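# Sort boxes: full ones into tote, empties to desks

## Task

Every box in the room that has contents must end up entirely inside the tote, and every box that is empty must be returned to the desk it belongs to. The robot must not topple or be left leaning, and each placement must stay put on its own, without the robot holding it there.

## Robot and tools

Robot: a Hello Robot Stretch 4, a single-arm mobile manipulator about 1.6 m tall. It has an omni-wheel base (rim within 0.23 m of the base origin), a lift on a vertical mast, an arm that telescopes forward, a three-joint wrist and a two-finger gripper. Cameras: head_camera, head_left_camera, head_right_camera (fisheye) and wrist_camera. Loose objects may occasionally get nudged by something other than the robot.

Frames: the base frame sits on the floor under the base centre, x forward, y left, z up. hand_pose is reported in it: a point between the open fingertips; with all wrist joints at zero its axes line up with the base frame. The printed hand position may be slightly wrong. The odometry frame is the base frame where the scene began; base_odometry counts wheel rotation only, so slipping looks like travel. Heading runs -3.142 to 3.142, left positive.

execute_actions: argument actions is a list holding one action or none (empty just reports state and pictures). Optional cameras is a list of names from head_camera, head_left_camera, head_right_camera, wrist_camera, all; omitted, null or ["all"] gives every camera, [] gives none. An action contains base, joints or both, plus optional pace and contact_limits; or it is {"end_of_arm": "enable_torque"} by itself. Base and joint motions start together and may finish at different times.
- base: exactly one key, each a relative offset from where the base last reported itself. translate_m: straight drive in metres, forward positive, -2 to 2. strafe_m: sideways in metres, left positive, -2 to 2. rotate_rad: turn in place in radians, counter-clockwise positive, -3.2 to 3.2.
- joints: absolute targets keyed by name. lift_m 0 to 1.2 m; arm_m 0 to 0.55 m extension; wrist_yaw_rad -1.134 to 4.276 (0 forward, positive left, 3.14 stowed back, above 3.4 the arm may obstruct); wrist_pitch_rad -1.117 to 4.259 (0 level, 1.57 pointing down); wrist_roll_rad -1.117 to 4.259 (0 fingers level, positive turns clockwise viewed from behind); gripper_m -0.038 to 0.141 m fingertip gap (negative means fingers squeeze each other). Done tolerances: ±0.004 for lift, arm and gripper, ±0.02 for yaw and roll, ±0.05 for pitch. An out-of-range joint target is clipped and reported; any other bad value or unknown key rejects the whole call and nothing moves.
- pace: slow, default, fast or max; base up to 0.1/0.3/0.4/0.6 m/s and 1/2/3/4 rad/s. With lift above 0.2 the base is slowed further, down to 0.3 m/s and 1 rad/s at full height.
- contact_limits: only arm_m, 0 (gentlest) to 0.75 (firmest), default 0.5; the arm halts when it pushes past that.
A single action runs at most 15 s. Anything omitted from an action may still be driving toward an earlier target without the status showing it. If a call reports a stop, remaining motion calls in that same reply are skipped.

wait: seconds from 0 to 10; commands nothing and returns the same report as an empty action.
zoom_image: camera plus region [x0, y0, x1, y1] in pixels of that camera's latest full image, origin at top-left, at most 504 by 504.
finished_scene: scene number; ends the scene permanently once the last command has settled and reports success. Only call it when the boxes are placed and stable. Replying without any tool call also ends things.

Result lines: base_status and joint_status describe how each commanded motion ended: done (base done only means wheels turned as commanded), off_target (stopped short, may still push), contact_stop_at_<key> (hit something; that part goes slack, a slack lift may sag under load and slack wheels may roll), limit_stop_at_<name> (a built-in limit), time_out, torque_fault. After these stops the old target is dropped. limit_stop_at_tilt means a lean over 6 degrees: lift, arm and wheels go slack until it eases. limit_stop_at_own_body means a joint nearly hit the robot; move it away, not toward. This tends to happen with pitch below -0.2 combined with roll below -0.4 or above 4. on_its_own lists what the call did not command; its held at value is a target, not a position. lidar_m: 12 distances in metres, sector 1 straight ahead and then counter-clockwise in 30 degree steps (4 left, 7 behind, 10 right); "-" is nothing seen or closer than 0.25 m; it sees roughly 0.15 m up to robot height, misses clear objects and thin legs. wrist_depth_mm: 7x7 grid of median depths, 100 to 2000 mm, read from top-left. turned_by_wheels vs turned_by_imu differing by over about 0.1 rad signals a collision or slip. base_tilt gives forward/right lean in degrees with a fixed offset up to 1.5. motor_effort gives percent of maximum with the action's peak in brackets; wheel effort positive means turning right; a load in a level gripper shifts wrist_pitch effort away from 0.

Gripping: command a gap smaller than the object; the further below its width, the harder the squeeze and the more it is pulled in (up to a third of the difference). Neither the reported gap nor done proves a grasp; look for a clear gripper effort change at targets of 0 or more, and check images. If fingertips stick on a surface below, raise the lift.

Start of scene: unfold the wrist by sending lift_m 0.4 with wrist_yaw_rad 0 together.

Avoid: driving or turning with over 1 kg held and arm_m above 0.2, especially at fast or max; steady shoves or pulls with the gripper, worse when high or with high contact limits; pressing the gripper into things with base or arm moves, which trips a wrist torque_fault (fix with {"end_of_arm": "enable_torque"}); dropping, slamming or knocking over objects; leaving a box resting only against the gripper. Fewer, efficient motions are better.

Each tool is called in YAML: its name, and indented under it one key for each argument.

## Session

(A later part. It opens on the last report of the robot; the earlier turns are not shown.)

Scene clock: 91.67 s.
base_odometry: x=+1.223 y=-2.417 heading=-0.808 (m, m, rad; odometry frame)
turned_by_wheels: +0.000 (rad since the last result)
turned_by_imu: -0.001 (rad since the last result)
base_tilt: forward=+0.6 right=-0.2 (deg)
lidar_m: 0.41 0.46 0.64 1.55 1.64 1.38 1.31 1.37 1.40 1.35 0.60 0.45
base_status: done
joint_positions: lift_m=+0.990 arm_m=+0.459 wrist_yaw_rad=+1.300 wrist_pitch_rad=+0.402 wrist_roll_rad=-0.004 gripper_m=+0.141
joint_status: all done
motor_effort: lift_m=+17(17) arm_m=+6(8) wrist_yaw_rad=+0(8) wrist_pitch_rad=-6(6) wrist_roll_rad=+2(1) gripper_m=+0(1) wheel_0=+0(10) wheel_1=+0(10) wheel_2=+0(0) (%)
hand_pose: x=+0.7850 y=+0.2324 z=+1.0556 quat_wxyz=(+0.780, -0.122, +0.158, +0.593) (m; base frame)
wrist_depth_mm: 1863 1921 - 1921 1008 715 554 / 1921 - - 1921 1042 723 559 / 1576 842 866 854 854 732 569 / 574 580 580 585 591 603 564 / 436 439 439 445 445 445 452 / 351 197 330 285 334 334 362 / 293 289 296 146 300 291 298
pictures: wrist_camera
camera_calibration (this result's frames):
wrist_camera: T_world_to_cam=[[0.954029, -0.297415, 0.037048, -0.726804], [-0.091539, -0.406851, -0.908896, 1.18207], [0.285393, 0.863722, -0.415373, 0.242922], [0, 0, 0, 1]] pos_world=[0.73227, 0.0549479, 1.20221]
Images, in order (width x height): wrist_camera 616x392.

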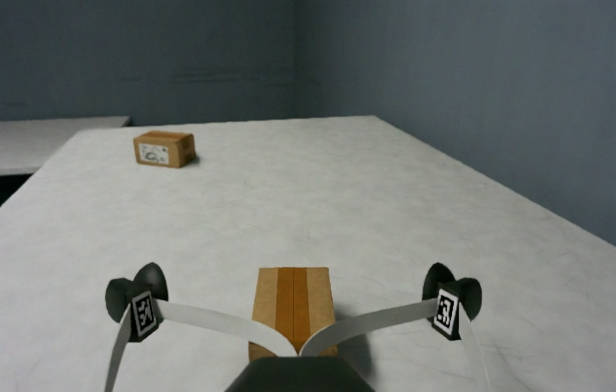

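execute_actions:
  actions:
    - {"base":{"strafe_m":0.04},"joints":{"arm_m":0.468,"lift_m":0.918}}
  cameras: ["wrist_camera"]

execute_actions:
  actions:
    - {"joints":{"gripper_m":0.005}}
  cameras: []

execute_actions:
  actions:
    - {"joints":{"lift_m":0.94},"pace":"slow"}
  cameras: ["wrist_camera","head_camera"]

Scene clock: 96.80 s.
base_odometry: x=+1.252 y=-2.389 heading=-0.808 (m, m, rad; odometry frame)
turned_by_wheels: +0.000 (rad since the last result)
turned_by_imu: -0.001 (rad since the last result)
base_tilt: forward=+0.5 right=-0.2 (deg)
lidar_m: 0.42 0.45 0.65 1.49 1.59 1.36 1.31 1.37 1.46 1.40 0.61 0.45
base_status: done
joint_positions: lift_m=+0.918 arm_m=+0.467 wrist_yaw_rad=+1.300 wrist_pitch_rad=+0.402 wrist_roll_rad=-0.004 gripper_m=+0.141
joint_status: all done
motor_effort: lift_m=+17(14) arm_m=+7(9) wrist_yaw_rad=-1(1) wrist_pitch_rad=-4(5) wrist_roll_rad=+2(2) gripper_m=-2(0) wheel_0=-1(9) wheel_1=+2(1) wheel_2=+0(0) (%)
hand_pose: x=+0.7930 y=+0.2324 z=+0.9836 quat_wxyz=(+0.780, -0.122, +0.158, +0.593) (m; base frame)
wrist_depth_mm: 1863 1863 - 1863 991 699 549 / 1863 1983 - 1537 976 699 564 / 580 597 603 603 621 615 544 / 402 404 410 415 413 418 421 / 306 310 310 222 314 317 319 / 248 198 193 191 234 235 254 / 208 203 204 146 211 206 212
pictures: wrist_camera
camera_calibration (this result's frames):
wrist_camera: T_world_to_cam=[[0.954029, -0.297415, 0.0370479, -0.731781], [-0.0915392, -0.406851, -0.908896, 1.1174], [0.285393, 0.863722, -0.415373, 0.210745], [0, 0, 0, 1]] pos_world=[0.740282, 0.0549479, 1.13025]
Images, in order (width x height): wrist_camera 616x392.

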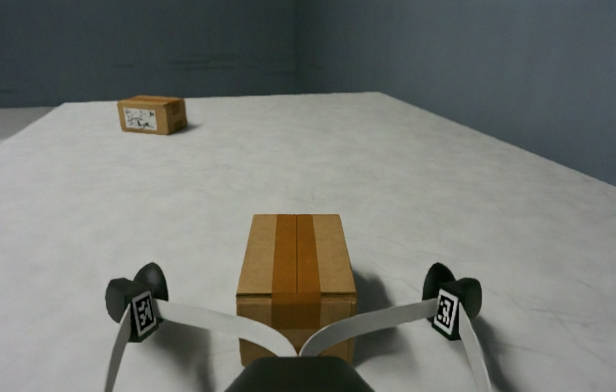

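Scene clock: 99.13 s.
base_odometry: x=+1.252 y=-2.389 heading=-0.808 (m, m, rad; odometry frame)
turned_by_wheels: +0.000 (rad since the last result)
turned_by_imu: +0.000 (rad since the last result)
base_tilt: forward=+0.6 right=-0.2 (deg)
lidar_m: 0.41 0.45 0.64 1.49 1.60 1.38 1.31 1.37 1.43 1.40 0.61 0.45
base_status: not commanded
joint_positions: lift_m=+0.918 arm_m=+0.467 wrist_yaw_rad=+1.300 wrist_pitch_rad=+0.406 wrist_roll_rad=-0.004 gripper_m=+0.006
joint_status: all done
motor_effort: lift_m=+18(18) arm_m=+7(6) wrist_yaw_rad=-1(1) wrist_pitch_rad=-17(19) wrist_roll_rad=+1(1) gripper_m=-25(25) wheel_0=-1(1) wheel_1=+1(1) wheel_2=+0(0) (%)
hand_pose: x=+0.7928 y=+0.2320 z=+0.9823 quat_wxyz=(+0.779, -0.124, +0.160, +0.593) (m; base frame)
wrist_depth_mm: 1756 1921 - 1808 1008 691 549 / 1863 1921 - 1499 931 707 554 / 569 580 574 585 591 597 549 / 392 397 399 402 407 404 410 / 300 303 290 211 307 309 310 / 243 244 180 175 185 249 249 / 204 192 194 178 201 195 208
pictures: none
No camera images: the call's "cameras" was empty. Leave "cameras" out to get every camera's image.

Scene clock: 100.07 s.
base_odometry: x=+1.252 y=-2.389 heading=-0.808 (m, m, rad; odometry frame)
turned_by_wheels: +0.000 (rad since the last result)
turned_by_imu: +0.000 (rad since the last result)
base_tilt: forward=+0.7 right=-0.2 (deg)
lidar_m: 0.42 0.46 0.64 1.49 1.60 1.38 1.32 1.38 1.46 1.40 0.59 0.45
base_status: not commanded
joint_positions: lift_m=+0.940 arm_m=+0.467 wrist_yaw_rad=+1.300 wrist_pitch_rad=+0.406 wrist_roll_rad=-0.004 gripper_m=+0.006
joint_status: all done
motor_effort: lift_m=+25(28) arm_m=+7(7) wrist_yaw_rad=-1(1) wrist_pitch_rad=-17(19) wrist_roll_rad=+2(1) gripper_m=-24(28) wheel_0=-1(1) wheel_1=+1(1) wheel_2=+0(0) (%)
hand_pose: x=+0.7928 y=+0.2319 z=+1.0038 quat_wxyz=(+0.779, -0.124, +0.160, +0.593) (m; base frame)
wrist_depth_mm: 1808 1863 - 1756 1008 699 549 / 1863 1983 - 1756 991 699 559 / 647 609 654 647 668 661 554 / 442 449 445 449 452 459 459 / 338 343 327 210 347 349 347 / 274 274 180 175 186 279 281 / 229 217 217 178 227 220 234
pictures: head_camera, wrist_camera
camera_calibration (this result's frames):
wrist_camera: T_world_to_cam=[[0.954083, -0.297226, 0.0371881, -0.732768], [-0.0926117, -0.410765, -0.907026, 1.13538], [0.284867, 0.861933, -0.41943, 0.224473], [0, 0, 0, 1]] pos_world=[0.740326, 0.0550957, 1.15122]
Images, in order (width x height): head_camera 420x560, wrist_camera 616x392.

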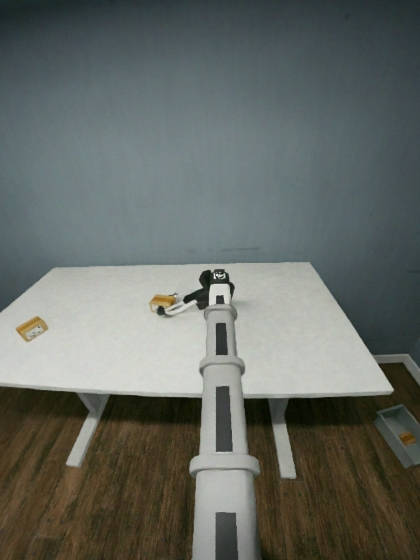

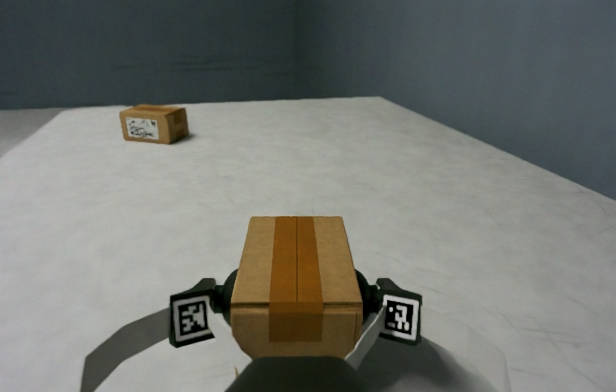

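execute_actions:
  actions:
    - {"base":{"strafe_m":-0.33},"joints":{"lift_m":0.97,"arm_m":0.2,"wrist_yaw_rad":-0.55}}
  cameras: []

execute_actions:
  actions:
    - {"base":{"rotate_rad":-0.75}}
  cameras: []

execute_actions:
  actions:
    - {"base":{"translate_m":0.178},"joints":{"lift_m":0.27,"arm_m":0.545,"wrist_pitch_rad":1.0}}
  cameras: []

execute_actions:
  actions:
    - {"joints":{"lift_m":0.175},"pace":"slow"}
  cameras: ["wrist_camera"]

Scene clock: 111.23 s.
base_odometry: x=+1.014 y=-2.617 heading=-0.808 (m, m, rad; odometry frame)
turned_by_wheels: +0.000 (rad since the last result)
turned_by_imu: +0.001 (rad since the last result)
base_tilt: forward=+0.9 right=-0.3 (deg)
lidar_m: 0.40 0.44 0.63 1.82 1.85 1.40 1.33 1.53 1.11 1.07 0.83 0.44
base_status: done
joint_positions: lift_m=+0.970 arm_m=+0.201 wrist_yaw_rad=-0.550 wrist_pitch_rad=+0.407 wrist_roll_rad=-0.004 gripper_m=+0.006
joint_status: all done
motor_effort: lift_m=+24(27) arm_m=-7(5) wrist_yaw_rad=-2(11) wrist_pitch_rad=-18(19) wrist_roll_rad=+0(2) gripper_m=-25(21) wheel_0=+0(15) wheel_1=-3(10) wheel_2=+1(0) (%)
hand_pose: x=+0.5523 y=-0.2130 z=+1.0338 quat_wxyz=(+0.943, +0.053, +0.195, -0.266) (m; base frame)
wrist_depth_mm: 640 699 778 866 991 1078 891 / 676 750 831 931 1078 1118 917 / 676 778 878 991 1160 1160 960 / 504 591 917 1060 1205 1205 960 / 387 394 917 210 1336 1229 1008 / 315 319 180 175 185 1229 1042 / 265 251 259 178 1397 1182 1060
pictures: none
No camera images: the call's "cameras" was empty. Leave "cameras" out to get every camera's image.

Scene clock: 112.83 s.
base_odometry: x=+1.014 y=-2.617 heading=-1.558 (m, m, rad; odometry frame)
turned_by_wheels: -0.750 (rad since the last result)
turned_by_imu: -0.744 (rad since the last result)
base_tilt: forward=+0.7 right=+0.0 (deg)
lidar_m: 0.83 0.41 0.41 0.52 1.00 1.84 1.51 1.32 1.34 1.24 1.05 0.93
base_status: done
joint_positions: lift_m=+0.970 arm_m=+0.201 wrist_yaw_rad=-0.550 wrist_pitch_rad=+0.406 wrist_roll_rad=-0.004 gripper_m=+0.006
joint_status: not commanded
motor_effort: lift_m=+24(24) arm_m=-7(7) wrist_yaw_rad=-1(2) wrist_pitch_rad=-17(17) wrist_roll_rad=+1(1) gripper_m=-24(28) wheel_0=+0(9) wheel_1=+1(8) wheel_2=+1(9) (%)
hand_pose: x=+0.5523 y=-0.2130 z=+1.0338 quat_wxyz=(+0.943, +0.053, +0.195, -0.266) (m; base frame)
wrist_depth_mm: 917 854 788 732 683 654 627 / 960 904 831 778 732 683 647 / 1042 976 904 831 778 723 683 / 1098 1060 960 842 809 759 723 / 1118 1118 1025 210 878 809 750 / 1118 1205 180 176 186 878 820 / 1160 1281 1229 178 976 891 866
pictures: none
No camera images: the call's "cameras" was empty. Leave "cameras" out to get every camera's image.

Scene clock: 116.43 s.
base_odometry: x=+1.016 y=-2.795 heading=-1.558 (m, m, rad; odometry frame)
turned_by_wheels: +0.000 (rad since the last result)
turned_by_imu: +0.000 (rad since the last result)
base_tilt: forward=+0.8 right=-0.2 (deg)
lidar_m: 0.67 0.28 0.27 0.36 0.70 1.96 1.62 1.46 1.81 1.08 0.95 0.70
base_status: done
joint_positions: lift_m=+0.270 arm_m=+0.544 wrist_yaw_rad=-0.550 wrist_pitch_rad=+1.004 wrist_roll_rad=-0.004 gripper_m=+0.006
joint_status: all done
motor_effort: lift_m=+19(17) arm_m=+6(5) wrist_yaw_rad=-2(1) wrist_pitch_rad=-10(14) wrist_roll_rad=+1(2) gripper_m=-25(28) wheel_0=+2(3) wheel_1=+3(5) wheel_2=+0(10) (%)
hand_pose: x=+0.8012 y=-0.1555 z=+0.2050 quat_wxyz=(+0.844, +0.129, +0.463, -0.237) (m; base frame)
wrist_depth_mm: 621 597 539 508 477 439 413 / 574 585 591 569 530 488 466 / 517 525 530 539 539 539 521 / 477 484 488 492 496 496 504 / 439 357 347 211 347 452 462 / 407 301 180 175 184 418 427 / 377 310 370 178 370 278 397
pictures: none
No camera images: the call's "cameras" was empty. Leave "cameras" out to get every camera's image.

Scene clock: 118.10 s.
base_odometry: x=+1.016 y=-2.795 heading=-1.558 (m, m, rad; odometry frame)
turned_by_wheels: +0.000 (rad since the last result)
turned_by_imu: +0.000 (rad since the last result)
base_tilt: forward=+0.8 right=-0.1 (deg)
lidar_m: 0.76 0.28 0.28 0.35 0.69 1.96 1.66 1.45 1.81 1.08 0.94 0.67
base_status: not commanded
joint_positions: lift_m=+0.175 arm_m=+0.544 wrist_yaw_rad=-0.550 wrist_pitch_rad=+1.004 wrist_roll_rad=-0.004 gripper_m=+0.006
joint_status: all done
motor_effort: lift_m=+18(14) arm_m=+6(6) wrist_yaw_rad=-2(2) wrist_pitch_rad=-10(9) wrist_roll_rad=+2(1) gripper_m=-25(22) wheel_0=+2(2) wheel_1=+3(3) wheel_2=+0(0) (%)
hand_pose: x=+0.8012 y=-0.1555 z=+0.1100 quat_wxyz=(+0.844, +0.129, +0.463, -0.237) (m; base frame)
wrist_depth_mm: 500 504 508 492 459 427 402 / 445 445 452 462 462 462 452 / 402 407 413 415 418 427 430 / 254 283 274 255 255 252 389 / 231 329 332 210 327 255 359 / 227 298 180 175 185 230 329 / 221 285 287 178 297 197 298
pictures: wrist_camera
camera_calibration (this result's frames):
wrist_camera: T_world_to_cam=[[-0.525893, -0.84918, 0.0482701, 0.276058], [-0.742332, 0.43054, -0.513398, 0.774424], [0.415185, -0.305825, -0.856792, -0.0567052], [0, 0, 0, 1]] pos_world=[0.743601, -0.116339, 0.335678]
Images, in order (width x height): wrist_camera 616x392.

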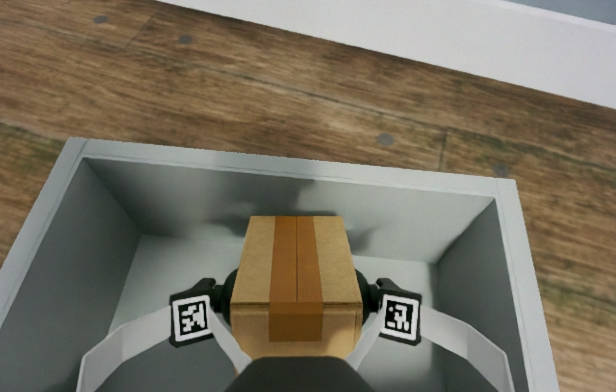

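execute_actions:
  actions:
    - {"joints":{"lift_m":0.165},"pace":"slow"}
  cameras: []

execute_actions:
  actions:
    - {"joints":{"gripper_m":0.085},"pace":"slow"}
  cameras: ["wrist_camera"]

execute_actions:
  actions:
    - {"joints":{"lift_m":0.33,"wrist_pitch_rad":1.4}}
  cameras: ["wrist_camera"]

execute_actions:
  actions:
    - {"base":{"translate_m":-0.178},"joints":{"lift_m":0.99,"arm_m":0.15,"wrist_pitch_rad":0.4,"gripper_m":0.141},"pace":"fast"}
  cameras: []

execute_actions:
  actions:
    - {"base":{"rotate_rad":0.75}}
  cameras: []

execute_actions:
  actions:
    - {"base":{"strafe_m":1.35},"pace":"fast"}
  cameras: ["head_camera","wrist_camera"]

Scene clock: 122.87 s.
base_odometry: x=+1.016 y=-2.795 heading=-1.558 (m, m, rad; odometry frame)
turned_by_wheels: +0.000 (rad since the last result)
turned_by_imu: -0.001 (rad since the last result)
base_tilt: forward=+0.5 right=-0.3 (deg)
lidar_m: 0.74 0.27 0.28 0.35 0.68 1.97 1.65 1.46 1.82 1.09 0.94 0.73
base_status: not commanded
joint_positions: lift_m=+0.165 arm_m=+0.544 wrist_yaw_rad=-0.550 wrist_pitch_rad=+1.004 wrist_roll_rad=-0.004 gripper_m=+0.006
joint_status: all done
motor_effort: lift_m=+18(16) arm_m=+6(6) wrist_yaw_rad=-2(2) wrist_pitch_rad=-11(11) wrist_roll_rad=+1(0) gripper_m=-23(24) wheel_0=+2(2) wheel_1=+3(3) wheel_2=+0(0) (%)
hand_pose: x=+0.8012 y=-0.1555 z=+0.1000 quat_wxyz=(+0.844, +0.129, +0.463, -0.237) (m; base frame)
wrist_depth_mm: 480 484 488 480 462 430 402 / 433 433 439 445 449 455 442 / 384 250 399 404 407 410 413 / 239 282 273 255 255 241 377 / 221 322 325 210 325 254 340 / 226 297 181 176 185 230 310 / 220 276 279 179 286 196 190
pictures: none
No camera images: the call's "cameras" was empty. Leave "cameras" out to get every camera's image.

Scene clock: 125.93 s.
base_odometry: x=+1.016 y=-2.795 heading=-1.558 (m, m, rad; odometry frame)
turned_by_wheels: +0.000 (rad since the last result)
turned_by_imu: -0.001 (rad since the last result)
base_tilt: forward=+0.7 right=-0.2 (deg)
lidar_m: 0.77 0.28 0.28 0.36 0.67 1.96 1.66 1.46 1.80 1.08 0.94 0.68
base_status: not commanded
joint_positions: lift_m=+0.165 arm_m=+0.544 wrist_yaw_rad=-0.550 wrist_pitch_rad=+1.002 wrist_roll_rad=-0.004 gripper_m=+0.085
joint_status: all done
motor_effort: lift_m=+18(18) arm_m=+6(7) wrist_yaw_rad=-1(2) wrist_pitch_rad=-4(11) wrist_roll_rad=+2(1) gripper_m=-3(21) wheel_0=+2(2) wheel_1=+3(3) wheel_2=+0(0) (%)
hand_pose: x=+0.8016 y=-0.1558 z=+0.1004 quat_wxyz=(+0.844, +0.129, +0.462, -0.237) (m; base frame)
wrist_depth_mm: 488 492 492 488 455 427 399 / 436 439 442 449 455 452 445 / 394 249 402 404 413 415 418 / 240 281 272 251 252 243 382 / 223 322 327 230 322 254 351 / 226 298 198 214 198 244 312 / 229 282 286 145 291 211 191
pictures: wrist_camera
camera_calibration (this result's frames):
wrist_camera: T_world_to_cam=[[-0.526375, -0.848882, 0.0482586, 0.276891], [-0.741126, 0.430259, -0.515373, 0.769106], [0.416727, -0.307045, -0.855606, -0.0667889], [0, 0, 0, 1]] pos_world=[0.743586, -0.116374, 0.32587]
Images, in order (width x height): wrist_camera 616x392.

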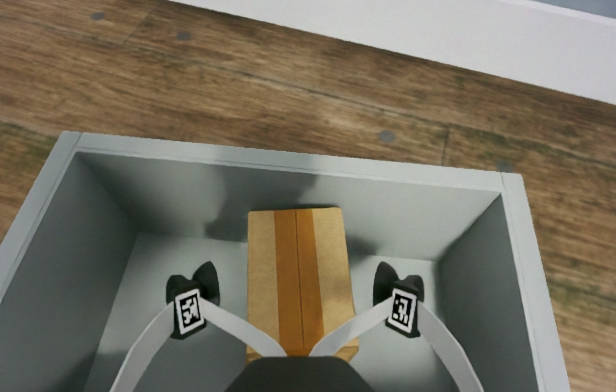

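Scene clock: 127.70 s.
base_odometry: x=+1.016 y=-2.795 heading=-1.558 (m, m, rad; odometry frame)
turned_by_wheels: +0.000 (rad since the last result)
turned_by_imu: -0.001 (rad since the last result)
base_tilt: forward=+0.8 right=-0.2 (deg)
lidar_m: 0.66 0.26 0.28 0.35 0.67 1.95 1.67 1.45 1.79 1.08 0.96 0.63
base_status: not commanded
joint_positions: lift_m=+0.330 arm_m=+0.544 wrist_yaw_rad=-0.550 wrist_pitch_rad=+1.400 wrist_roll_rad=-0.003 gripper_m=+0.085
joint_status: all done
motor_effort: lift_m=+23(28) arm_m=+5(7) wrist_yaw_rad=-1(4) wrist_pitch_rad=+0(19) wrist_roll_rad=+2(3) gripper_m=-4(5) wheel_0=+0(2) wheel_1=+1(3) wheel_2=+0(0) (%)
hand_pose: x=+0.7110 y=-0.1001 z=+0.2237 quat_wxyz=(+0.736, +0.174, +0.620, -0.207) (m; base frame)
wrist_depth_mm: 473 473 488 488 488 504 504 / 462 469 473 477 484 488 492 / 459 384 433 364 397 473 480 / 445 384 449 353 449 466 469 / 433 382 439 439 399 452 459 / 427 319 198 370 198 445 449 / 418 418 427 145 430 436 439
pictures: wrist_camera
camera_calibration (this result's frames):
wrist_camera: T_world_to_cam=[[-0.510047, -0.858897, 0.046343, 0.258359], [-0.85442, 0.499709, -0.142325, 0.745633], [0.0990842, -0.112189, -0.988735, 0.368691], [0, 0, 0, 1]] pos_world=[0.732328, -0.109333, 0.458686]
Images, in order (width x height): wrist_camera 616x392.

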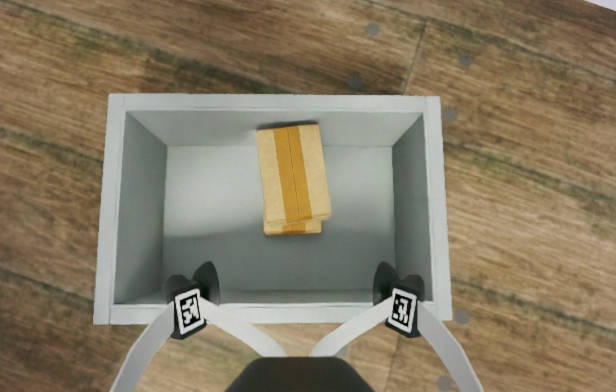

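Scene clock: 130.43 s.
base_odometry: x=+1.014 y=-2.617 heading=-1.558 (m, m, rad; odometry frame)
turned_by_wheels: +0.000 (rad since the last result)
turned_by_imu: -0.001 (rad since the last result)
base_tilt: forward=+0.8 right=-0.3 (deg)
lidar_m: 0.79 0.40 0.43 0.50 1.00 1.84 1.51 1.32 1.32 1.26 1.06 0.91
base_status: done
joint_positions: lift_m=+0.990 arm_m=+0.151 wrist_yaw_rad=-0.550 wrist_pitch_rad=+0.402 wrist_roll_rad=-0.004 gripper_m=+0.141
joint_status: all done
motor_effort: lift_m=+23(22) arm_m=-7(7) wrist_yaw_rad=+0(3) wrist_pitch_rad=-6(10) wrist_roll_rad=+1(1) gripper_m=-1(0) wheel_0=+0(4) wheel_1=-3(15) wheel_2=-1(11) (%)
hand_pose: x=+0.5026 y=-0.2133 z=+1.0551 quat_wxyz=(+0.943, +0.053, +0.193, -0.266) (m; base frame)
wrist_depth_mm: 960 891 831 750 723 683 647 / 1008 946 866 820 759 715 676 / 1078 991 917 854 820 759 715 / 1118 1098 1025 904 831 809 759 / 1182 1182 1078 991 917 854 778 / 1160 200 1098 1060 931 878 854 / 1205 1397 1281 146 1060 946 917
pictures: none
No camera images: the call's "cameras" was empty. Leave "cameras" out to get every camera's image.

Scene clock: 132.07 s.
base_odometry: x=+1.014 y=-2.617 heading=-0.809 (m, m, rad; odometry frame)
turned_by_wheels: +0.750 (rad since the last result)
turned_by_imu: +0.744 (rad since the last result)
base_tilt: forward=+0.7 right=-0.1 (deg)
lidar_m: 0.43 0.45 0.63 1.83 1.83 1.39 1.33 1.52 1.11 1.06 0.80 0.94
base_status: done
joint_positions: lift_m=+0.990 arm_m=+0.151 wrist_yaw_rad=-0.550 wrist_pitch_rad=+0.402 wrist_roll_rad=-0.004 gripper_m=+0.141
joint_status: not commanded
motor_effort: lift_m=+23(23) arm_m=-7(7) wrist_yaw_rad=-1(1) wrist_pitch_rad=-6(5) wrist_roll_rad=+1(0) gripper_m=-1(1) wheel_0=-2(7) wheel_1=-4(6) wheel_2=+0(6) (%)
hand_pose: x=+0.5027 y=-0.2133 z=+1.0551 quat_wxyz=(+0.943, +0.053, +0.193, -0.266) (m; base frame)
wrist_depth_mm: 676 750 820 917 1042 1060 891 / 707 788 866 976 1138 1118 917 / 723 831 917 1060 1205 1138 931 / 569 842 976 1098 1336 1160 976 / 433 455 1042 1205 1397 1205 991 / 353 197 1042 1281 1430 1118 1008 / 294 287 1182 146 1464 1255 1042
pictures: none
No camera images: the call's "cameras" was empty. Leave "cameras" out to get every camera's image.

Scene clock: 137.10 s.
base_odometry: x=+1.990 y=-1.685 heading=-0.809 (m, m, rad; odometry frame)
turned_by_wheels: +0.000 (rad since the last result)
turned_by_imu: -0.007 (rad since the last result)
base_tilt: forward=+0.9 right=-0.2 (deg)
lidar_m: 0.46 1.31 0.48 0.46 0.50 0.73 1.30 1.33 1.90 2.08 0.63 0.48
base_status: done
joint_positions: lift_m=+0.990 arm_m=+0.151 wrist_yaw_rad=-0.550 wrist_pitch_rad=+0.402 wrist_roll_rad=-0.004 gripper_m=+0.141
joint_status: not commanded
motor_effort: lift_m=+22(23) arm_m=-7(7) wrist_yaw_rad=-1(1) wrist_pitch_rad=-5(5) wrist_roll_rad=+0(1) gripper_m=+0(1) wheel_0=-1(9) wheel_1=+1(10) wheel_2=+0(2) (%)
hand_pose: x=+0.5027 y=-0.2133 z=+1.0551 quat_wxyz=(+0.943, +0.053, +0.193, -0.266) (m; base frame)
wrist_depth_mm: 715 778 866 976 1138 1308 1537 / 732 820 931 1042 1205 1430 1708 / 750 820 854 878 854 904 904 / 564 569 580 585 597 597 615 / 433 442 402 421 449 452 452 / 353 198 353 359 334 338 382 / 293 286 297 145 301 315 1464
pictures: head_camera, wrist_camera
camera_calibration (this result's frames):
wrist_camera: T_world_to_cam=[[-0.548819, -0.835125, 0.0369282, 0.0508524], [-0.365928, 0.200289, -0.908835, 1.24182], [0.751594, -0.512299, -0.415519, 0.180567], [0, 0, 0, 1]] pos_world=[0.346611, -0.11375, 1.20176]
Images, in order (width x height): head_camera 420x560, wrist_camera 616x392.

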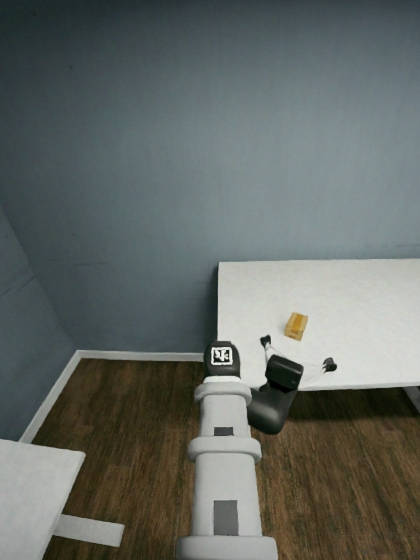

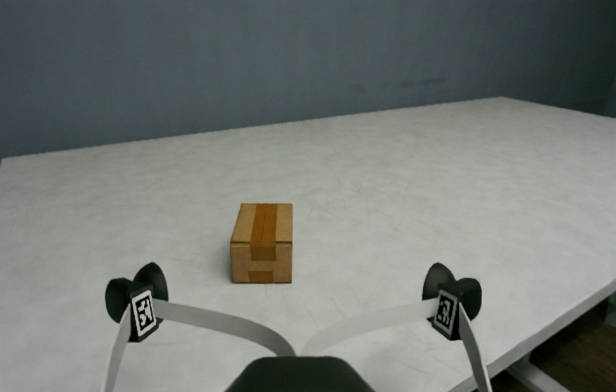

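execute_actions:
  actions:
    - {"base":{"strafe_m":-0.062},"joints":{"arm_m":0.317}}
  cameras: []

execute_actions:
  actions:
    - {"joints":{"lift_m":0.918}}
  cameras: ["wrist_camera"]

execute_actions:
  actions:
    - {"joints":{"gripper_m":0.005}}
  cameras: []

execute_actions:
  actions:
    - {"joints":{"lift_m":0.94},"pace":"slow"}
  cameras: ["wrist_camera"]

Scene clock: 142.90 s.
base_odometry: x=+1.946 y=-1.728 heading=-0.809 (m, m, rad; odometry frame)
turned_by_wheels: +0.000 (rad since the last result)
turned_by_imu: +0.000 (rad since the last result)
base_tilt: forward=+1.0 right=-0.3 (deg)
lidar_m: 0.44 1.30 0.56 0.52 0.57 0.82 1.28 1.34 1.89 1.97 0.63 0.46
base_status: done
joint_positions: lift_m=+0.990 arm_m=+0.316 wrist_yaw_rad=-0.550 wrist_pitch_rad=+0.402 wrist_roll_rad=-0.004 gripper_m=+0.141
joint_status: all done
motor_effort: lift_m=+23(23) arm_m=+7(6) wrist_yaw_rad=-1(0) wrist_pitch_rad=-6(4) wrist_roll_rad=+1(1) gripper_m=-3(3) wheel_0=+0(10) wheel_1=+0(10) wheel_2=+1(1) (%)
hand_pose: x=+0.6674 y=-0.2133 z=+1.0551 quat_wxyz=(+0.943, +0.053, +0.193, -0.266) (m; base frame)
wrist_depth_mm: 580 647 707 809 917 1078 1255 / 603 668 759 842 976 1118 1464 / 634 707 778 854 866 878 891 / 564 569 574 580 585 597 603 / 430 439 439 442 449 452 459 / 349 198 355 283 334 338 366 / 291 285 294 145 301 293 303
pictures: none
No camera images: the call's "cameras" was empty. Leave "cameras" out to get every camera's image.

Scene clock: 144.17 s.
base_odometry: x=+1.946 y=-1.728 heading=-0.809 (m, m, rad; odometry frame)
turned_by_wheels: +0.000 (rad since the last result)
turned_by_imu: +0.000 (rad since the last result)
base_tilt: forward=+0.8 right=-0.3 (deg)
lidar_m: 0.45 1.31 0.54 0.50 0.56 0.81 1.29 1.35 1.92 1.99 0.63 0.46
base_status: not commanded
joint_positions: lift_m=+0.918 arm_m=+0.316 wrist_yaw_rad=-0.550 wrist_pitch_rad=+0.402 wrist_roll_rad=-0.004 gripper_m=+0.141
joint_status: all done
motor_effort: lift_m=+17(20) arm_m=+6(6) wrist_yaw_rad=-2(2) wrist_pitch_rad=-6(4) wrist_roll_rad=+1(1) gripper_m=+0(0) wheel_0=+0(0) wheel_1=+0(1) wheel_2=+1(1) (%)
hand_pose: x=+0.6674 y=-0.2133 z=+0.9836 quat_wxyz=(+0.943, +0.053, +0.193, -0.266) (m; base frame)
wrist_depth_mm: 585 647 715 809 904 1060 1255 / 615 683 768 842 960 1098 1281 / 574 585 597 603 615 627 640 / 394 402 407 413 415 424 427 / 306 306 296 223 315 319 320 / 246 198 186 186 236 237 258 / 207 203 204 145 212 206 214
pictures: wrist_camera
camera_calibration (this result's frames):
wrist_camera: T_world_to_cam=[[-0.548683, -0.835215, 0.0369254, 0.143812], [-0.365891, 0.200185, -0.908873, 1.2371], [0.751712, -0.512194, -0.415436, 0.0269258], [0, 0, 0, 1]] pos_world=[0.511312, -0.113745, 1.13024]
Images, in order (width x height): wrist_camera 616x392.

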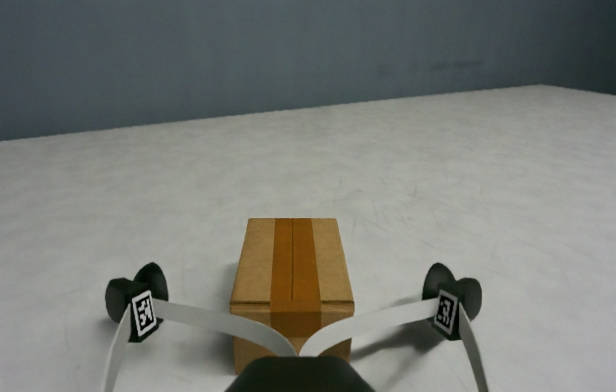

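Scene clock: 146.50 s.
base_odometry: x=+1.946 y=-1.728 heading=-0.809 (m, m, rad; odometry frame)
turned_by_wheels: +0.000 (rad since the last result)
turned_by_imu: +0.000 (rad since the last result)
base_tilt: forward=+0.9 right=-0.3 (deg)
lidar_m: 0.44 1.31 0.54 0.53 0.58 0.83 1.31 1.33 1.91 1.99 0.63 0.45
base_status: not commanded
joint_positions: lift_m=+0.918 arm_m=+0.316 wrist_yaw_rad=-0.550 wrist_pitch_rad=+0.402 wrist_roll_rad=-0.004 gripper_m=+0.006
joint_status: all done
motor_effort: lift_m=+17(16) arm_m=+6(6) wrist_yaw_rad=-1(2) wrist_pitch_rad=-6(6) wrist_roll_rad=-1(1) gripper_m=-26(25) wheel_0=+0(0) wheel_1=+1(0) wheel_2=+1(1) (%)
hand_pose: x=+0.6674 y=-0.2133 z=+0.9836 quat_wxyz=(+0.943, +0.053, +0.193, -0.266) (m; base frame)
wrist_depth_mm: 580 640 723 809 917 1098 1281 / 615 676 759 842 946 1078 1281 / 574 580 591 603 615 627 640 / 397 402 410 410 418 424 427 / 304 307 296 211 315 320 322 / 247 248 181 170 183 256 257 / 207 196 198 171 206 200 215
pictures: none
No camera images: the call's "cameras" was empty. Leave "cameras" out to get every camera's image.

Scene clock: 147.43 s.
base_odometry: x=+1.946 y=-1.728 heading=-0.809 (m, m, rad; odometry frame)
turned_by_wheels: +0.000 (rad since the last result)
turned_by_imu: +0.000 (rad since the last result)
base_tilt: forward=+0.6 right=-0.1 (deg)
lidar_m: 0.44 1.32 0.55 0.53 0.58 0.82 1.30 1.36 1.92 2.03 0.64 0.46
base_status: not commanded
joint_positions: lift_m=+0.940 arm_m=+0.316 wrist_yaw_rad=-0.550 wrist_pitch_rad=+0.402 wrist_roll_rad=-0.004 gripper_m=+0.006
joint_status: all done
motor_effort: lift_m=+23(24) arm_m=+7(6) wrist_yaw_rad=-1(2) wrist_pitch_rad=-5(5) wrist_roll_rad=+0(0) gripper_m=-27(23) wheel_0=+0(0) wheel_1=+0(0) wheel_2=+1(1) (%)
hand_pose: x=+0.6674 y=-0.2133 z=+1.0051 quat_wxyz=(+0.943, +0.053, +0.193, -0.266) (m; base frame)
wrist_depth_mm: 591 640 715 798 931 1060 1255 / 603 676 741 854 976 1118 1366 / 615 654 668 676 676 715 723 / 449 452 459 459 469 473 480 / 342 347 334 211 351 359 364 / 276 279 181 170 184 287 290 / 232 220 222 172 232 225 242
pictures: wrist_camera
camera_calibration (this result's frames):
wrist_camera: T_world_to_cam=[[-0.548682, -0.835215, 0.0369262, 0.143019], [-0.365913, 0.200199, -0.908861, 1.25661], [0.751702, -0.512188, -0.415462, 0.0358762], [0, 0, 0, 1]] pos_world=[0.511314, -0.113745, 1.15171]
Images, in order (width x height): wrist_camera 616x392.

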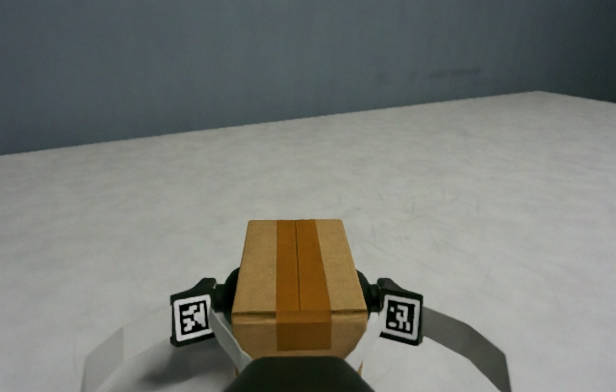

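execute_actions:
  actions:
    - {"joints":{"lift_m":0.916},"pace":"slow"}
  cameras: []

execute_actions:
  actions:
    - {"joints":{"gripper_m":0.12}}
  cameras: []

execute_actions:
  actions:
    - {"joints":{"lift_m":1.0}}
  cameras: ["head_right_camera"]

finished_scene:
  scene: 2

Scene clock: 151.77 s.
base_odometry: x=+1.946 y=-1.728 heading=-0.809 (m, m, rad; odometry frame)
turned_by_wheels: +0.000 (rad since the last result)
turned_by_imu: -0.001 (rad since the last result)
base_tilt: forward=+0.6 right=-0.2 (deg)
lidar_m: 0.44 1.32 0.56 0.53 0.57 0.82 1.29 1.34 1.91 2.01 0.62 0.45
base_status: not commanded
joint_positions: lift_m=+0.916 arm_m=+0.316 wrist_yaw_rad=-0.550 wrist_pitch_rad=+0.402 wrist_roll_rad=-0.004 gripper_m=+0.006
joint_status: all done
motor_effort: lift_m=+17(23) arm_m=+6(7) wrist_yaw_rad=-1(2) wrist_pitch_rad=-5(5) wrist_roll_rad=+0(0) gripper_m=-22(23) wheel_0=+0(0) wheel_1=+0(0) wheel_2=+1(1) (%)
hand_pose: x=+0.6674 y=-0.2133 z=+0.9816 quat_wxyz=(+0.943, +0.053, +0.193, -0.266) (m; base frame)
wrist_depth_mm: 580 634 715 809 904 1078 1255 / 609 668 750 842 960 1060 1281 / 569 574 591 591 609 621 627 / 394 397 404 404 413 418 427 / 301 303 294 211 312 315 320 / 244 245 181 170 184 253 254 / 204 193 194 173 203 196 212
pictures: none
No camera images: the call's "cameras" was empty. Leave "cameras" out to get every camera's image.

Scene clock: 153.77 s.
base_odometry: x=+1.946 y=-1.728 heading=-0.809 (m, m, rad; odometry frame)
turned_by_wheels: +0.000 (rad since the last result)
turned_by_imu: +0.000 (rad since the last result)
base_tilt: forward=+0.7 right=-0.2 (deg)
lidar_m: 0.43 1.31 0.55 0.52 0.56 0.83 1.29 1.35 1.91 2.00 0.65 0.47
base_status: not commanded
joint_positions: lift_m=+0.916 arm_m=+0.316 wrist_yaw_rad=-0.550 wrist_pitch_rad=+0.402 wrist_roll_rad=-0.004 gripper_m=+0.120
joint_status: all done
motor_effort: lift_m=+17(17) arm_m=+6(6) wrist_yaw_rad=-1(1) wrist_pitch_rad=-4(5) wrist_roll_rad=+1(1) gripper_m=-1(25) wheel_0=+0(0) wheel_1=+0(0) wheel_2=+1(1) (%)
hand_pose: x=+0.6674 y=-0.2133 z=+0.9817 quat_wxyz=(+0.943, +0.052, +0.193, -0.266) (m; base frame)
wrist_depth_mm: 580 640 707 809 904 1042 1229 / 609 676 759 831 931 1078 1281 / 580 580 585 603 609 621 627 / 394 399 404 407 413 418 424 / 300 303 294 220 312 315 319 / 245 211 191 185 200 243 254 / 204 200 201 146 211 204 211
pictures: none
No camera images: the call's "cameras" was empty. Leave "cameras" out to get every camera's image.

Scene clock: 155.10 s.
base_odometry: x=+1.946 y=-1.728 heading=-0.809 (m, m, rad; odometry frame)
turned_by_wheels: +0.000 (rad since the last result)
turned_by_imu: +0.000 (rad since the last result)
base_tilt: forward=+0.6 right=-0.3 (deg)
lidar_m: 0.45 1.32 0.54 0.52 0.56 0.80 1.31 1.35 1.90 2.00 0.64 0.47
base_status: not commanded
joint_positions: lift_m=+1.000 arm_m=+0.316 wrist_yaw_rad=-0.550 wrist_pitch_rad=+0.402 wrist_roll_rad=-0.004 gripper_m=+0.120
joint_status: all done
motor_effort: lift_m=+23(23) arm_m=+7(7) wrist_yaw_rad=-2(2) wrist_pitch_rad=-4(5) wrist_roll_rad=+1(1) gripper_m=+1(0) wheel_0=+0(0) wheel_1=+0(0) wheel_2=+1(1) (%)
hand_pose: x=+0.6674 y=-0.2133 z=+1.0651 quat_wxyz=(+0.943, +0.053, +0.193, -0.266) (m; base frame)
wrist_depth_mm: 580 647 707 788 878 1060 1281 / 603 683 750 831 976 1182 1366 / 634 715 778 854 904 931 917 / 591 591 591 609 609 627 627 / 442 452 459 459 466 469 473 / 364 211 357 375 204 362 377 / 306 300 307 147 312 304 315
pictures: head_right_camera
Images, in order (width x height): head_right_camera 420x672.

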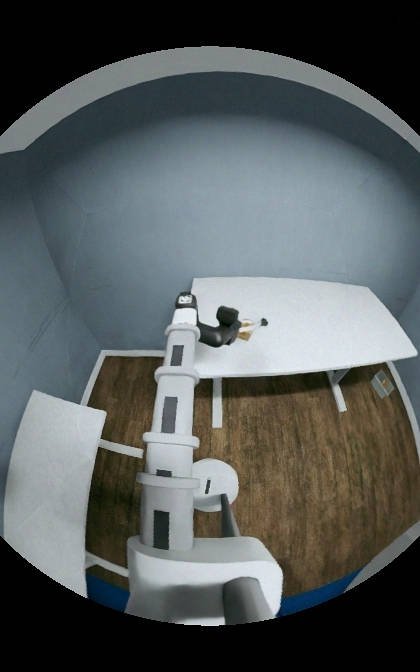

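The scene is finished: the task was done.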